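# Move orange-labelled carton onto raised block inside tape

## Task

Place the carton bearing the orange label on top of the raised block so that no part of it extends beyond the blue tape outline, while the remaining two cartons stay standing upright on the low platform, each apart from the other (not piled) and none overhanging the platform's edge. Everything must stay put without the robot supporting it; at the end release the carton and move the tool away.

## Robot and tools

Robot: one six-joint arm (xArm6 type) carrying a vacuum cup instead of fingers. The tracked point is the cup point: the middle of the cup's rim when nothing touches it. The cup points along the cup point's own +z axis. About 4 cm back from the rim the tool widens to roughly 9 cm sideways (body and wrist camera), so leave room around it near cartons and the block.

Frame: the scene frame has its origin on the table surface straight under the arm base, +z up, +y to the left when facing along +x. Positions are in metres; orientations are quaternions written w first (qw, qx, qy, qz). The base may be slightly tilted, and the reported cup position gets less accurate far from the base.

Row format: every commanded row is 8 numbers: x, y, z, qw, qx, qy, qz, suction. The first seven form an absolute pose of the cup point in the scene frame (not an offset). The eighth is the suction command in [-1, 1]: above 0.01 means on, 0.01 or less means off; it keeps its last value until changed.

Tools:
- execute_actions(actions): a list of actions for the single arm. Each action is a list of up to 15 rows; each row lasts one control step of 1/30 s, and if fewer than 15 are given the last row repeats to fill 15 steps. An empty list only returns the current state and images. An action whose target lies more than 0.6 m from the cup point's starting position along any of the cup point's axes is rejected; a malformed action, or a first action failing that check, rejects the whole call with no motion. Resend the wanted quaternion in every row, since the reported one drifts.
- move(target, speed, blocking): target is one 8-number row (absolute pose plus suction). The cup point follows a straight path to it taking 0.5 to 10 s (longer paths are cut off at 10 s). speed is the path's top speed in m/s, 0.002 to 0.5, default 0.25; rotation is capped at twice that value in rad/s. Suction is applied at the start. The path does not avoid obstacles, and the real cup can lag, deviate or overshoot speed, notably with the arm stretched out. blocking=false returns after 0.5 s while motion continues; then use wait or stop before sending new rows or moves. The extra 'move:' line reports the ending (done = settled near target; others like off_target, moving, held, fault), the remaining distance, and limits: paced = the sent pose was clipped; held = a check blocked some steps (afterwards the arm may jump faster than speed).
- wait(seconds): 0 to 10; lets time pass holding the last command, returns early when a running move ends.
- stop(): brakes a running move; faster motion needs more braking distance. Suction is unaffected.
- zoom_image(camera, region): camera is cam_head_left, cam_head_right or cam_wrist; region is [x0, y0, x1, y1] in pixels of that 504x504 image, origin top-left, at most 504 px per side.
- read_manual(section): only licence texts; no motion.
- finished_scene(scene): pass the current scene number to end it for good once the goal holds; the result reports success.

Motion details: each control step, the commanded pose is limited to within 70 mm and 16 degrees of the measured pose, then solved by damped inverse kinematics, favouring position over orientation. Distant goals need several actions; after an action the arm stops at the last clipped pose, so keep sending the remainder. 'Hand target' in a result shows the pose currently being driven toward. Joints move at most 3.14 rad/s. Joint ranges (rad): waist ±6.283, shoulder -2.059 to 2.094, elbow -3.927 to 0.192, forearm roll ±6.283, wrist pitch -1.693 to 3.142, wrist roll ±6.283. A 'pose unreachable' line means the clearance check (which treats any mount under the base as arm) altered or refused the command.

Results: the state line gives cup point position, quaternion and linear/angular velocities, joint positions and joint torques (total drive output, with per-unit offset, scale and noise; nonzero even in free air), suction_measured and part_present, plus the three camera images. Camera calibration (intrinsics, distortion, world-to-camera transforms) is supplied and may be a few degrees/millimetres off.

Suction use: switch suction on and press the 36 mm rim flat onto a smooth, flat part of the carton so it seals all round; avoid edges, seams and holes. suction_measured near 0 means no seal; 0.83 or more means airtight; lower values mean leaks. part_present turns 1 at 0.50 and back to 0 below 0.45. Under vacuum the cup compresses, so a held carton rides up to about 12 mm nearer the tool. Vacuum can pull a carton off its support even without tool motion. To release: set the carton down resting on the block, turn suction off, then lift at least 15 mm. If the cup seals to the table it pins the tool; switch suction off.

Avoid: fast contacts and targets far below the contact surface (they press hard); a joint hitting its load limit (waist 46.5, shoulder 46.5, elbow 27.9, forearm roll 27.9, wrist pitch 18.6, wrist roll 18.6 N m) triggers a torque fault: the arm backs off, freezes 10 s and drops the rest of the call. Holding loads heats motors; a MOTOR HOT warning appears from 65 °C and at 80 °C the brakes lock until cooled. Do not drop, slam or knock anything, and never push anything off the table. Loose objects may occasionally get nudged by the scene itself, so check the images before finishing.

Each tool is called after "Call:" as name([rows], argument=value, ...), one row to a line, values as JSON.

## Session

Call:
execute_actions(actions=[])

Scene clock: 0.00 s.
end_effector_position=(+0.3981, -0.0217, +0.3009) suction_measured=0.00 part_present=0 end_effector_quat_wxyz=(-0.001, +0.027, +1.000, +0.002) end_effector_velocity=(+0.000, +0.000, +0.001) end_effector_angular_velocity=(+0.000, -0.002, +0.000)
Joint positions: [-0.001 -0.265 -0.927 -0.001  1.196  2.359]
Joint velocities: [ 0.    -0.001 -0.001  0.    -0.    -0.   ]
Joint torques (N m, as the arm reports them, + toward a larger angle): no reading
Hand target: +0.398, -0.022, +0.301; -0.001, +0.027, +1.000, +0.002
camera_calibration (this result's frames):
cam_wrist: T_world_to_cam=[[-0.090325, -0.994308, 0.0565027, 0.00523469], [-0.880973, 0.106231, 0.461087, 0.236486], [-0.464465, -0.00812972, -0.885554, 0.530701], [0, 0, 0, 1]] pos_world=[0.455303, -0.0156029, 0.360628]

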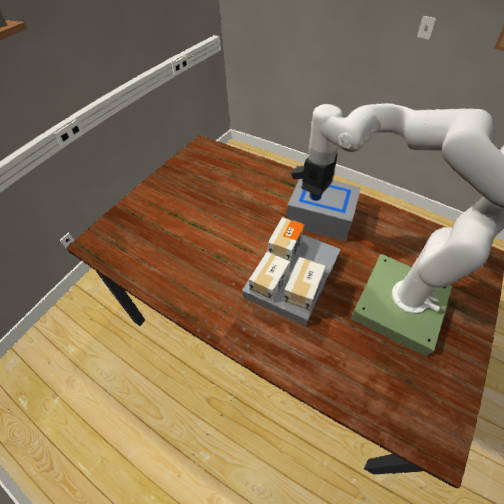

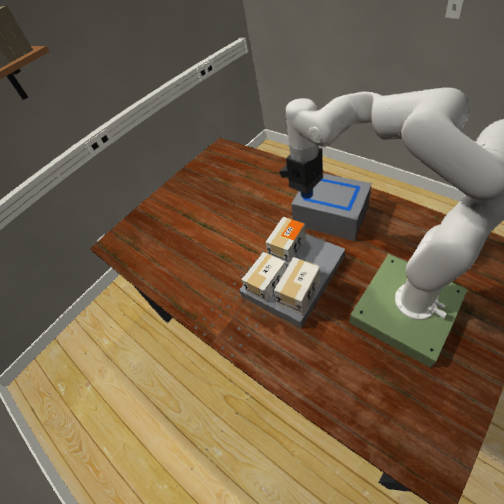

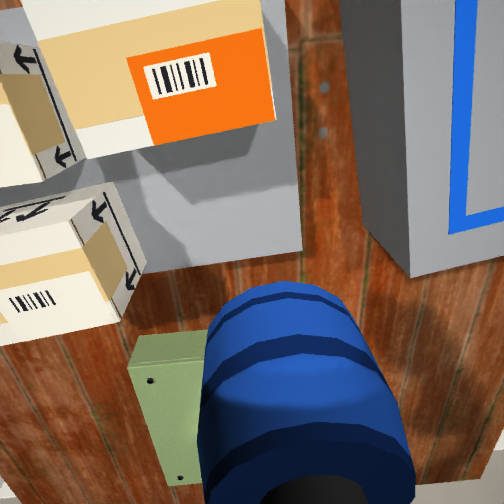

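Call:
move(target=[0.52,-0.14,0.42,0,0,1,0,0], speed=0.4)

Scene clock: 2.27 s.
end_effector_position=(+0.5199, -0.1399, +0.4201) suction_measured=0.00 part_present=0 end_effector_quat_wxyz=(+0.000, +0.000, +1.000, +0.000) end_effector_velocity=(+0.001, -0.001, +0.000) end_effector_angular_velocity=(+0.001, +0.003, -0.001)
Joint positions: [-0.208  0.256 -1.867 -0.004  1.612  2.098]
Joint velocities: [-0.001  0.009 -0.015 -0.     0.009 -0.   ]
Joint torques (N m, as the arm reports them, + toward a larger angle): [  1.81 -23.45 -13.1   -0.17  -1.27   0.26]
Hand target: +0.520, -0.140, +0.420; -0.000, +0.000, +1.000, +0.000
Off the commanded pose: 0.000 m, 0 deg.
move: done
camera_calibration (this result's frames):
cam_wrist: T_world_to_cam=[[-0.0375317, -0.997563, 0.0588231, -0.136942], [-0.886558, 0.0604009, 0.458657, 0.298856], [-0.461092, -0.0349359, -0.886664, 0.686838], [0, 0, 0, 1]] pos_world=[0.576509, -0.130664, 0.479977]

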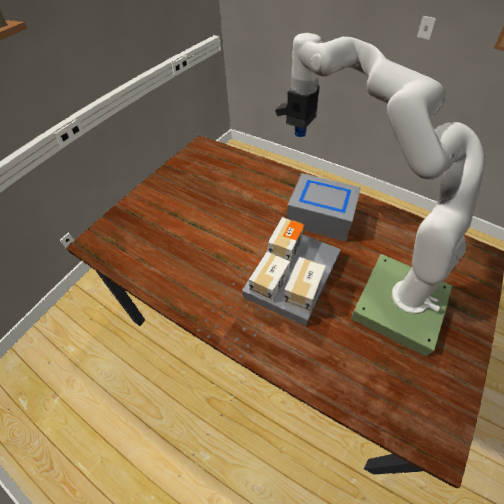

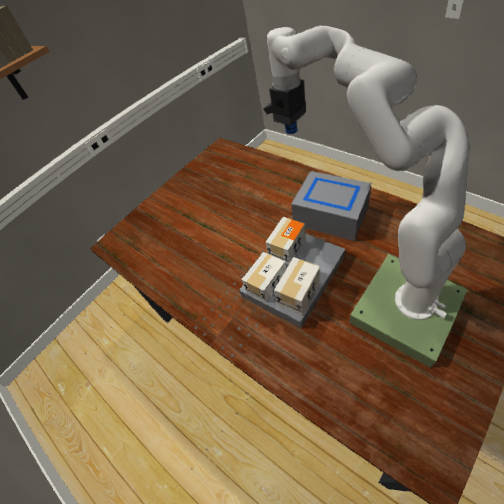

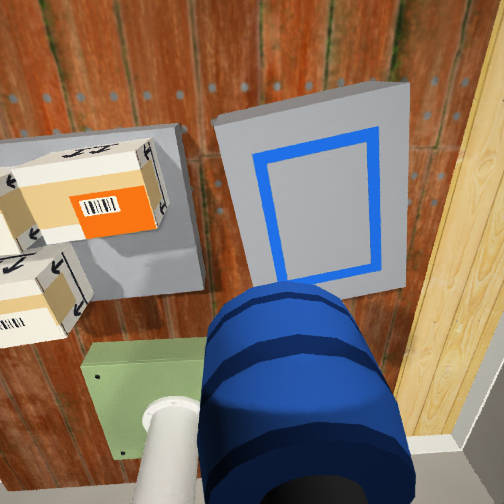

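Call:
move(target=[0.47,0.03,0.165,0,-0.07,0.9976,0,0], speed=0.4)

Call:
move(target=[0.47,0.03,0.117,0,-0.07,0.9976,0,1], speed=0.04)

Scene clock: 13.73 s.
end_effector_position=(+0.4704, +0.0297, +0.1659) suction_measured=0.00 part_present=0 end_effector_quat_wxyz=(+0.001, -0.070, +0.998, -0.000) end_effector_velocity=(-0.005, +0.001, -0.006) end_effector_angular_velocity=(-0.002, +0.013, +0.003)
Joint positions: [ 0.116  0.137 -0.96  -0.007  0.823  2.286]
Joint velocities: [ 0.004  0.006  0.01  -0.001 -0.003  0.002]
Joint torques (N m, as the arm reports them, + toward a larger angle): [  1.7  -20.38 -12.66  -0.23  -1.29   0.19]
Hand target: +0.470, +0.030, +0.165; +0.000, -0.070, +0.998, -0.000
Off the commanded pose: 0.001 m, 0 deg.
move: done
camera_calibration (this result's frames):
cam_wrist: T_world_to_cam=[[0.102694, -0.992877, 0.0604159, -0.0210665], [-0.886991, -0.063913, 0.457343, 0.365412], [-0.450224, -0.100555, -0.887236, 0.441458], [0, 0, 0, 1]] pos_world=[0.525036, 0.0468288, 0.225831]

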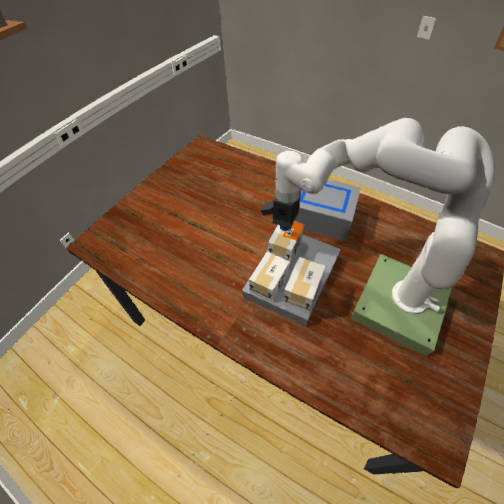

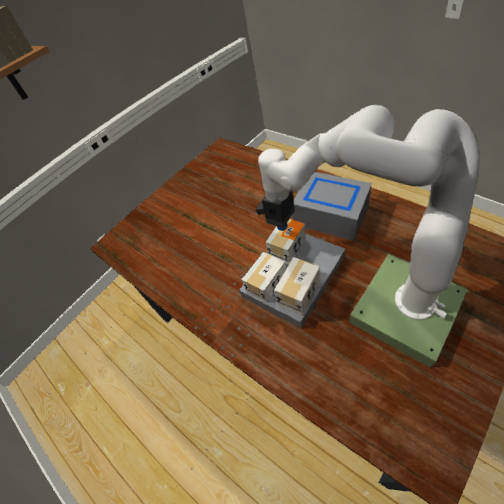

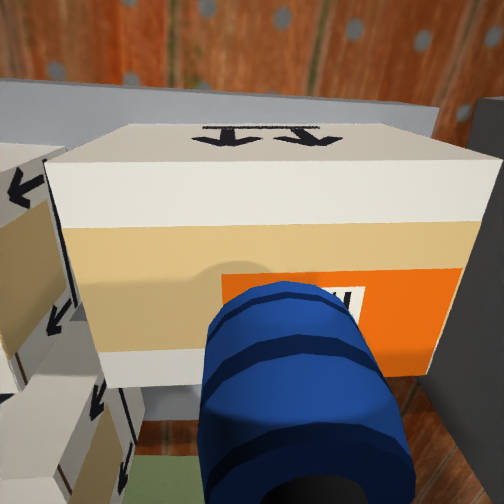

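Scene clock: 15.23 s.
end_effector_position=(+0.4728, +0.0302, +0.1207) suction_measured=1.00 part_present=1 end_effector_quat_wxyz=(+0.004, -0.070, +0.998, +0.000) end_effector_velocity=(-0.000, +0.000, -0.002) end_effector_angular_velocity=(+0.000, -0.000, -0.000)
Joint positions: [ 0.116  0.228 -0.927 -0.006  0.693  2.286]
Joint velocities: [-0.     0.003  0.003  0.    -0.007 -0.   ]
Joint torques (N m, as the arm reports them, + toward a larger angle): [ 1.95 -9.76 -7.56 -0.11 -1.74  0.17]
Hand target: +0.470, +0.030, +0.117; -0.000, -0.070, +0.998, +0.000
Off the commanded pose: 0.005 m, 0 deg.
move: off_target
camera_calibration (this result's frames):
cam_wrist: T_world_to_cam=[[0.102092, -0.992986, 0.0596269, -0.0176456], [-0.889954, -0.0643882, 0.451481, 0.390325], [-0.444475, -0.0991577, -0.890286, 0.400145], [0, 0, 0, 1]] pos_world=[0.527028, 0.0472879, 0.181071]

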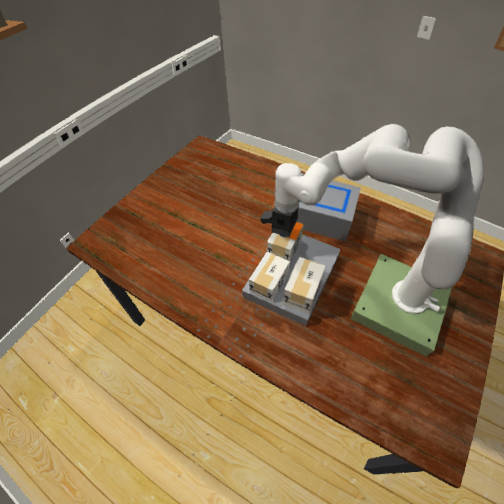

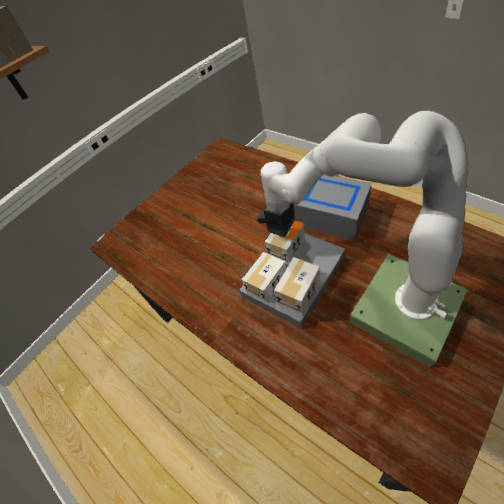

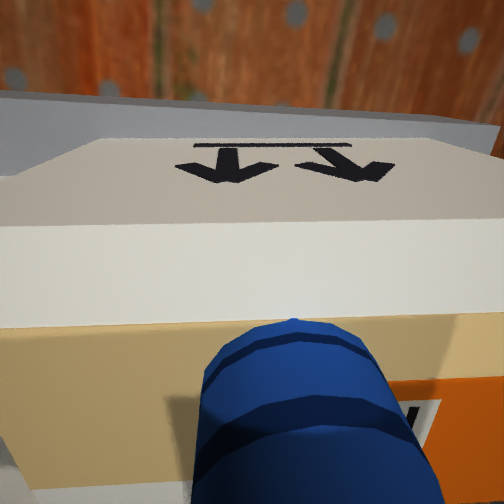

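Call:
move(target=[0.47,0.03,0.26,0,-0.07,0.9976,0,1], speed=0.2)

Call:
move(target=[0.427,-0.224,0.26,0,-0.777,0.629,0,1], speed=0.3)

Call:
move(target=[0.427,-0.224,0.205,0,-0.777,0.629,0,1], speed=0.05)

Call:
zoom_image(camera="cam_head_left", region=[260,120,400,260])

Scene clock: 20.73 s.
end_effector_position=(+0.4697, +0.0299, +0.2589) suction_measured=1.00 part_present=1 end_effector_quat_wxyz=(-0.001, -0.070, +0.998, -0.000) end_effector_velocity=(+0.005, +0.000, +0.009) end_effector_angular_velocity=(+0.001, -0.021, +0.000)
Joint positions: [ 0.117  0.014 -1.096 -0.005  1.087  2.286]
Joint velocities: [ 0.    -0.007 -0.015 -0.     0.001 -0.   ]
Joint torques (N m, as the arm reports them, + toward a larger angle): [  1.77 -21.37 -15.09  -0.22  -1.62   0.2 ]
Hand target: +0.470, +0.030, +0.260; +0.000, -0.070, +0.998, -0.000
Off the commanded pose: 0.001 m, 0 deg.
move: done
camera_calibration (this result's frames):
cam_wrist: T_world_to_cam=[[0.102249, -0.992968, 0.059667, -0.0260033], [-0.885137, -0.0634452, 0.460985, 0.320466], [-0.453958, -0.0999488, -0.8854, 0.524972], [0, 0, 0, 1]] pos_world=[0.52463, 0.0469818, 0.318631]

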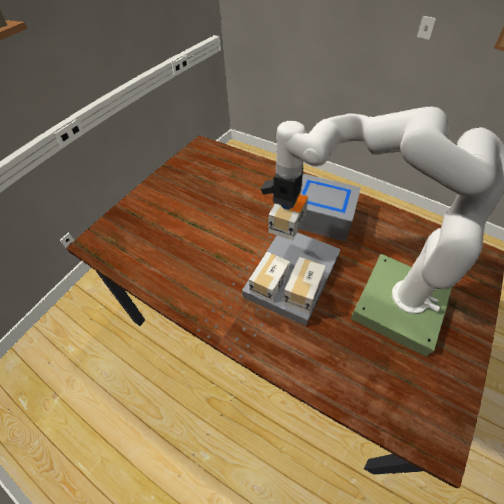

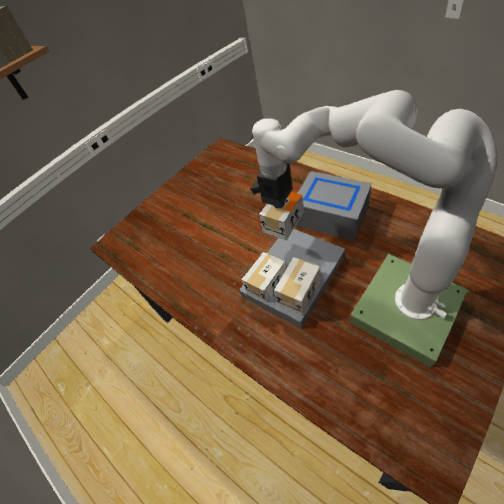

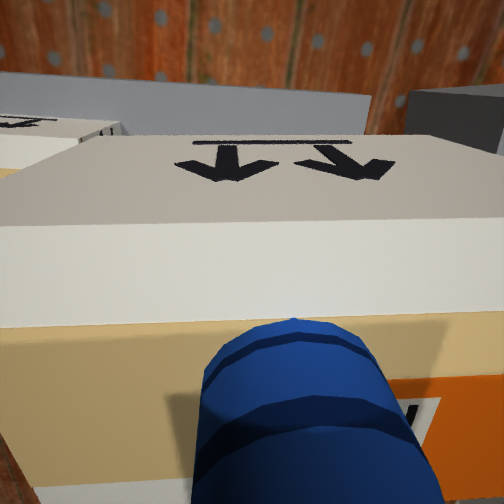

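Scene clock: 23.93 s.
end_effector_position=(+0.4268, -0.2232, +0.2600) suction_measured=1.00 part_present=1 end_effector_quat_wxyz=(-0.001, +0.777, -0.629, -0.001) end_effector_velocity=(-0.000, -0.001, -0.000) end_effector_angular_velocity=(+0.001, +0.001, +0.006)
Joint positions: [-0.429  0.044 -1.138 -0.003  1.095  0.098]
Joint velocities: [-0.002  0.001 -0.002  0.     0.002 -0.007]
Joint torques (N m, as the arm reports them, + toward a larger angle): [  1.83 -22.01 -15.45  -0.13  -1.64   0.26]
Hand target: +0.427, -0.223, +0.260; -0.001, +0.777, -0.629, -0.001
Off the commanded pose: 0.001 m, 0 deg.
move: done
camera_calibration (this result's frames):
cam_wrist: T_world_to_cam=[[0.983454, 0.171063, 0.0596223, -0.389209], [0.125437, -0.880488, 0.457172, -0.346761], [0.130702, -0.442129, -0.887378, 0.155791], [0, 0, 0, 1]] pos_world=[0.405904, -0.16986, 0.319981]

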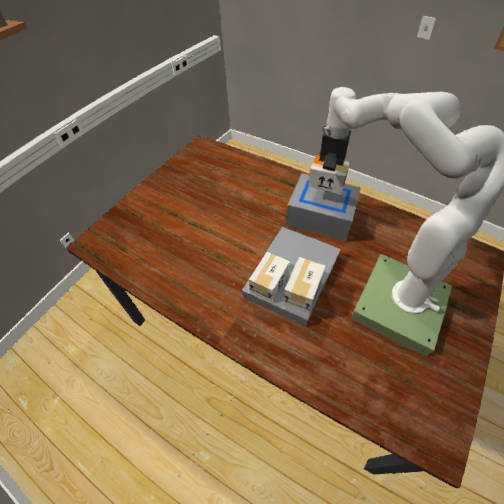

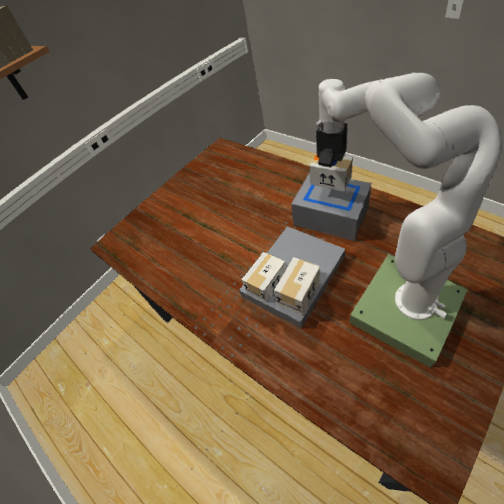

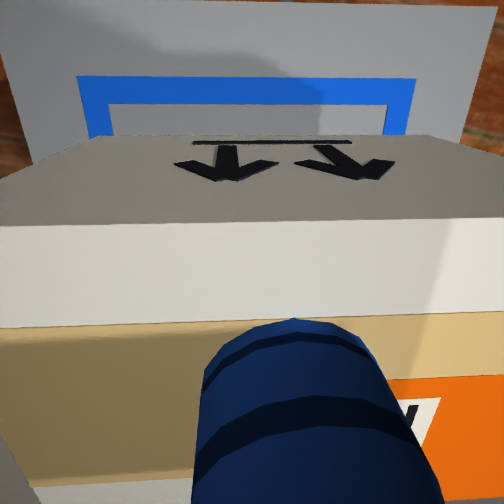

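Scene clock: 25.33 s.
end_effector_position=(+0.4271, -0.2240, +0.2054) suction_measured=1.00 part_present=1 end_effector_quat_wxyz=(-0.000, +0.777, -0.629, +0.000) end_effector_velocity=(+0.002, -0.001, +0.002) end_effector_angular_velocity=(-0.004, -0.008, -0.000)
Joint positions: [-0.43   0.106 -1.049 -0.005  0.942  0.099]
Joint velocities: [-0.    -0.002 -0.002 -0.    -0.004  0.   ]
Joint torques (N m, as the arm reports them, + toward a larger angle): [  1.83 -22.64 -14.64  -0.14  -1.68   0.12]
Hand target: +0.427, -0.224, +0.205; -0.000, +0.777, -0.629, -0.000
Off the commanded pose: 0.000 m, 0 deg.
move: done
camera_calibration (this result's frames):
cam_wrist: T_world_to_cam=[[0.98335, 0.171516, 0.0600362, -0.386103], [0.125347, -0.879408, 0.45927, -0.322702], [0.131569, -0.444098, -0.886265, 0.105872], [0, 0, 0, 1]] pos_world=[0.406195, -0.170547, 0.265218]

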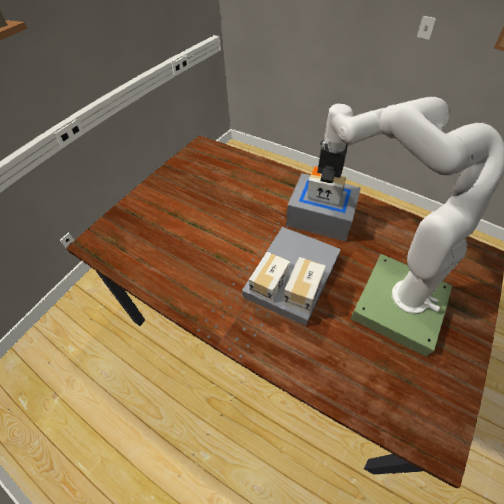

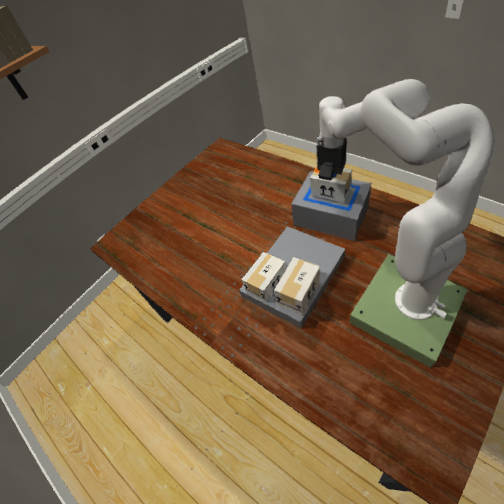

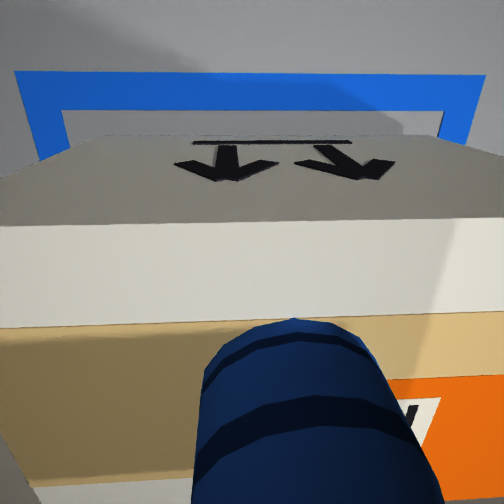

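Region (260, 120, 400, 260) of cam_head_left's 504x504 image, scaled by 3.600, with more detail than that image has.

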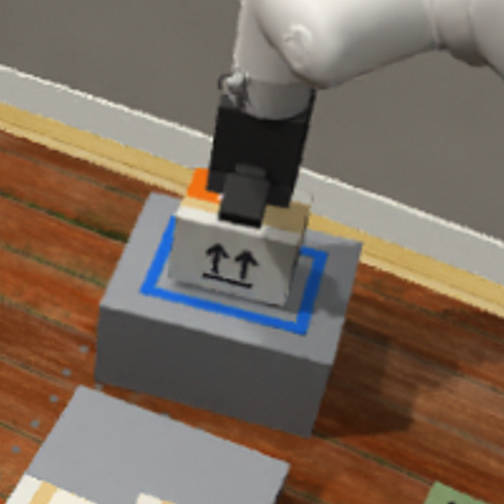

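Call:
move(target=[0.423,-0.224,0.196,0,-0.77,0.638,0,1], speed=0.015)

Scene clock: 28.57 s.
end_effector_position=(+0.4230, -0.2240, +0.1960) suction_measured=1.00 part_present=1 end_effector_quat_wxyz=(-0.000, +0.770, -0.638, -0.000) end_effector_velocity=(+0.001, -0.001, +0.000) end_effector_angular_velocity=(-0.002, -0.003, -0.002)
Joint positions: [-0.434  0.108 -1.023 -0.006  0.915  0.118]
Joint velocities: [-0.     0.    -0.001  0.    -0.003  0.001]
Joint torques (N m, as the arm reports them, + toward a larger angle): [  1.92 -22.93 -14.66  -0.09  -1.72   0.13]
Hand target: +0.423, -0.224, +0.196; -0.000, +0.770, -0.638, -0.000
Off the commanded pose: 0.000 m, 0 deg.
move: done
camera_calibration (this result's frames):
cam_wrist: T_world_to_cam=[[0.987047, 0.149044, 0.0593555, -0.387955], [0.105614, -0.882187, 0.458903, -0.310045], [0.120759, -0.44669, -0.886501, 0.10218], [0, 0, 0, 1]] pos_world=[0.403336, -0.170052, 0.255891]

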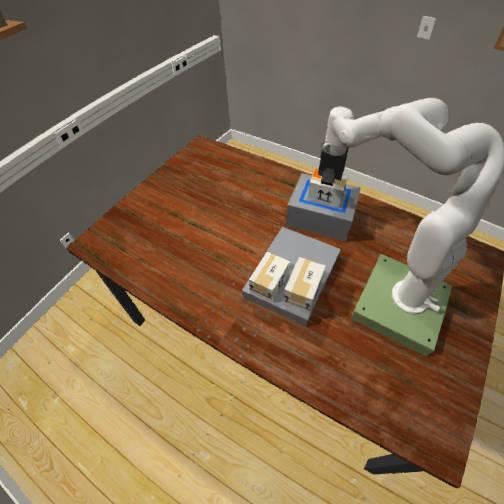

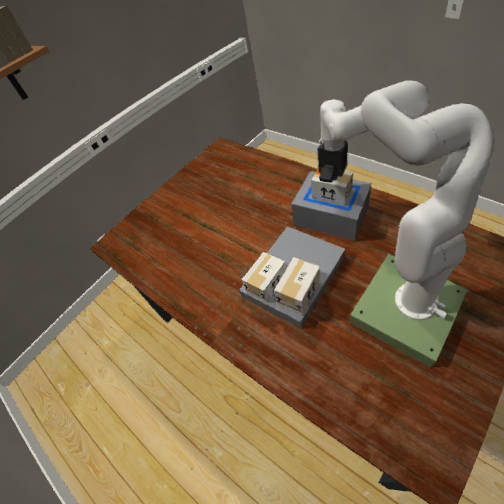

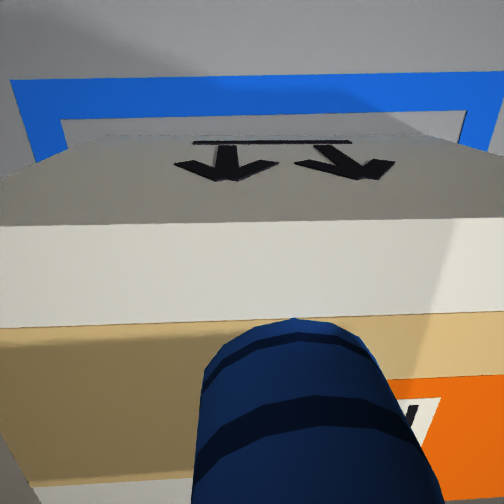

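Call:
move(target=[0.423,-0.224,0.191,0,-0.77,0.638,0,1], speed=0.015)

Scene clock: 30.40 s.
end_effector_position=(+0.4242, -0.2247, +0.1932) suction_measured=1.00 part_present=1 end_effector_quat_wxyz=(-0.001, +0.770, -0.638, +0.002) end_effector_velocity=(-0.001, +0.000, -0.002) end_effector_angular_velocity=(+0.002, +0.003, -0.000)
Joint positions: [-0.434  0.113 -1.019 -0.006  0.901  0.118]
Joint velocities: [-0.     0.002  0.003  0.    -0.002 -0.   ]
Joint torques (N m, as the arm reports them, + toward a larger angle): [  1.72 -14.37 -10.37   0.07  -1.64   0.17]
Hand target: +0.423, -0.224, +0.191; -0.000, +0.770, -0.638, -0.000
Off the commanded pose: 0.003 m, 0 deg.
move: done
camera_calibration (this result's frames):
cam_wrist: T_world_to_cam=[[0.9868, 0.149006, 0.0634259, -0.389592], [0.103385, -0.881103, 0.461486, -0.308819], [0.124649, -0.448837, -0.884877, 0.09681], [0, 0, 0, 1]] pos_world=[0.404309, -0.170598, 0.252891]

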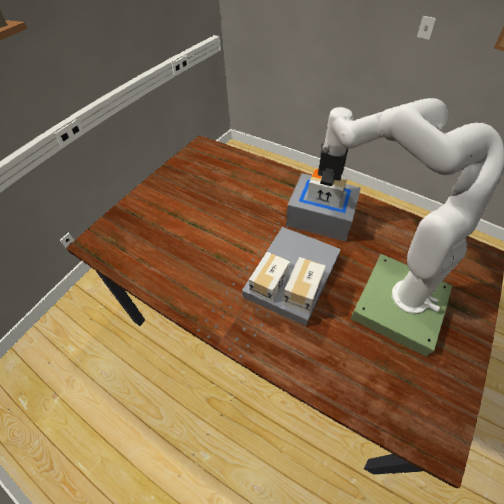

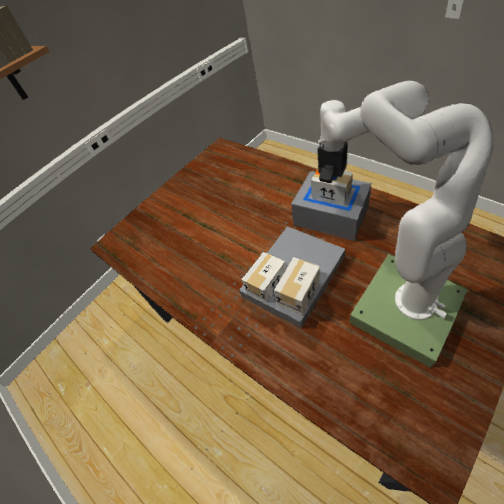

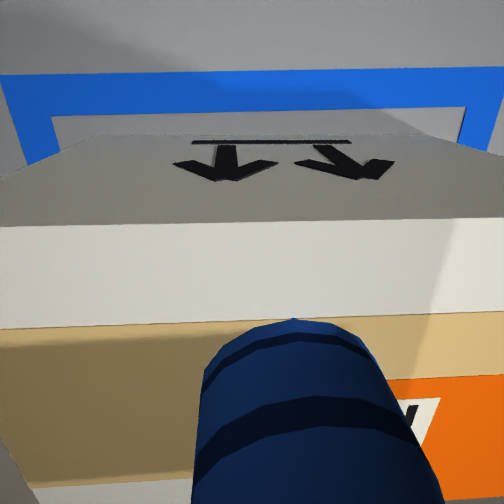

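Call:
execute_actions([
  [[0.424,-0.2245,0.197,0,-0.77,0.638,0,0]],
])

Call:
move(target=[0.424,-0.2245,0.35,0,-0.77,0.638,0,0])

Scene clock: 32.30 s.
end_effector_position=(+0.4232, -0.2240, +0.1956) suction_measured=0.00 part_present=0 end_effector_quat_wxyz=(+0.000, +0.770, -0.638, -0.002) end_effector_velocity=(+0.002, -0.001, +0.005) end_effector_angular_velocity=(-0.004, -0.007, -0.001)
Joint positions: [-0.434  0.112 -1.027 -0.006  0.918  0.118]
Joint velocities: [-0.    -0.006 -0.006  0.     0.003  0.   ]
Joint torques (N m, as the arm reports them, + toward a larger angle): [  1.82 -14.31  -8.67  -0.11  -0.26   0.13]
Hand target: +0.424, -0.225, +0.197; +0.000, +0.770, -0.638, +0.000
Off the commanded pose: 0.002 m, 0 deg.
camera_calibration (this result's frames):
cam_wrist: T_world_to_cam=[[0.987239, 0.148827, 0.0566597, -0.387699], [0.106854, -0.88289, 0.457261, -0.310281], [0.118077, -0.445371, -0.887526, 0.103371], [0, 0, 0, 1]] pos_world=[0.4037, -0.170205, 0.255591]

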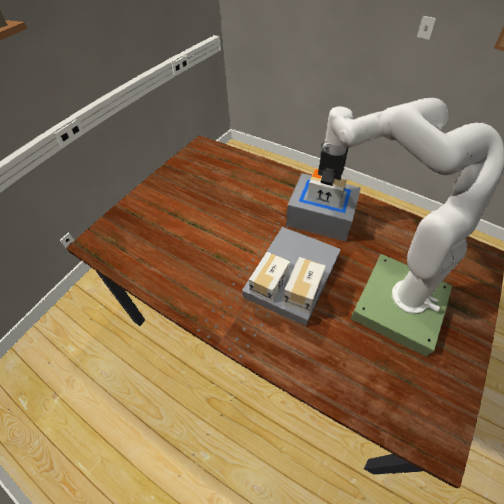

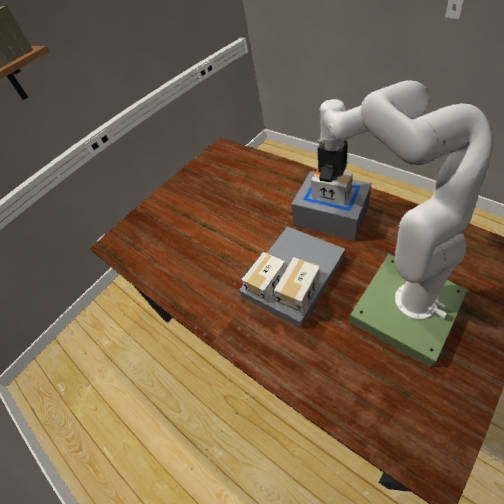

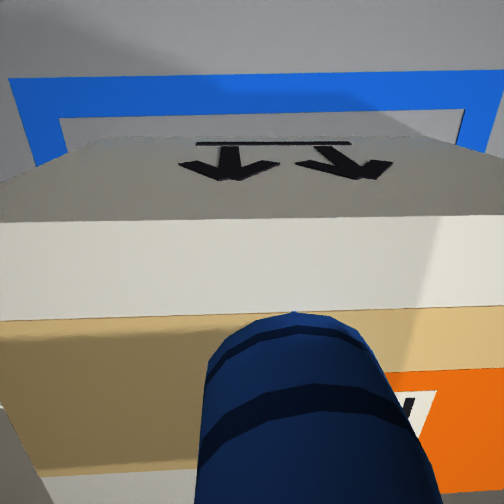

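Scene clock: 33.37 s.
end_effector_position=(+0.4238, -0.2245, +0.3487) suction_measured=0.00 part_present=0 end_effector_quat_wxyz=(+0.000, +0.770, -0.638, -0.001) end_effector_velocity=(+0.003, -0.002, +0.009) end_effector_angular_velocity=(-0.008, -0.014, -0.001)
Joint positions: [-0.432 -0.002 -1.34  -0.005  1.344  0.118]
Joint velocities: [-0.    -0.004 -0.018 -0.001  0.006  0.   ]
Joint torques (N m, as the arm reports them, + toward a larger angle): [  1.81 -19.39 -13.71  -0.03  -1.25   0.22]
Hand target: +0.424, -0.225, +0.350; +0.000, +0.770, -0.638, +0.000
Off the commanded pose: 0.001 m, 0 deg.
move: done
camera_calibration (this result's frames):
cam_wrist: T_world_to_cam=[[0.987275, 0.14835, 0.0572829, -0.397287], [0.106064, -0.882663, 0.457882, -0.380606], [0.118488, -0.445979, -0.887166, 0.238508], [0, 0, 0, 1]] pos_world=[0.404339, -0.17064, 0.408626]

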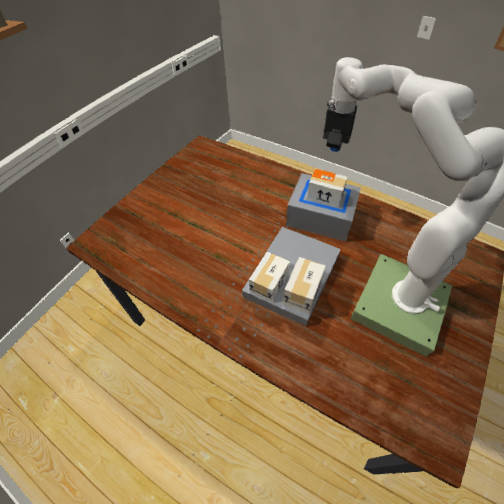

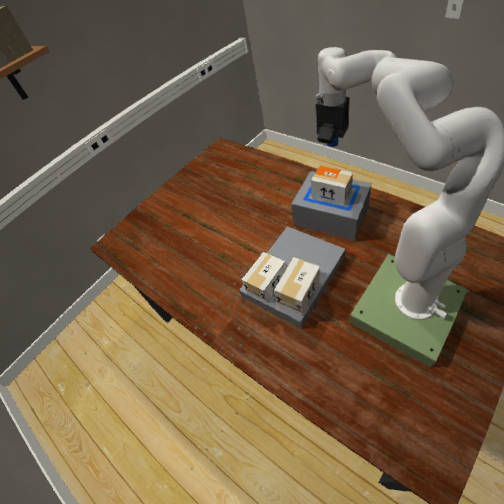

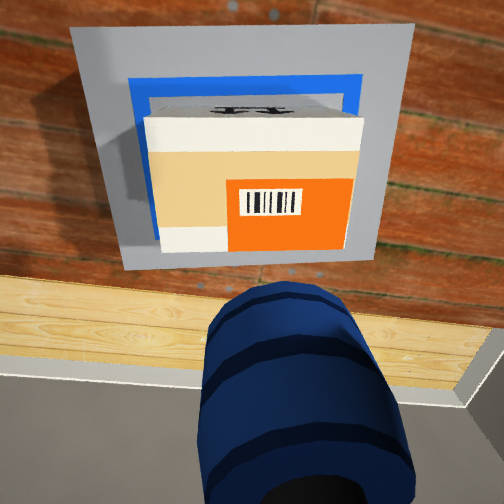

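Call:
finished_scene(scene=2)

The scene is finished: the task was done.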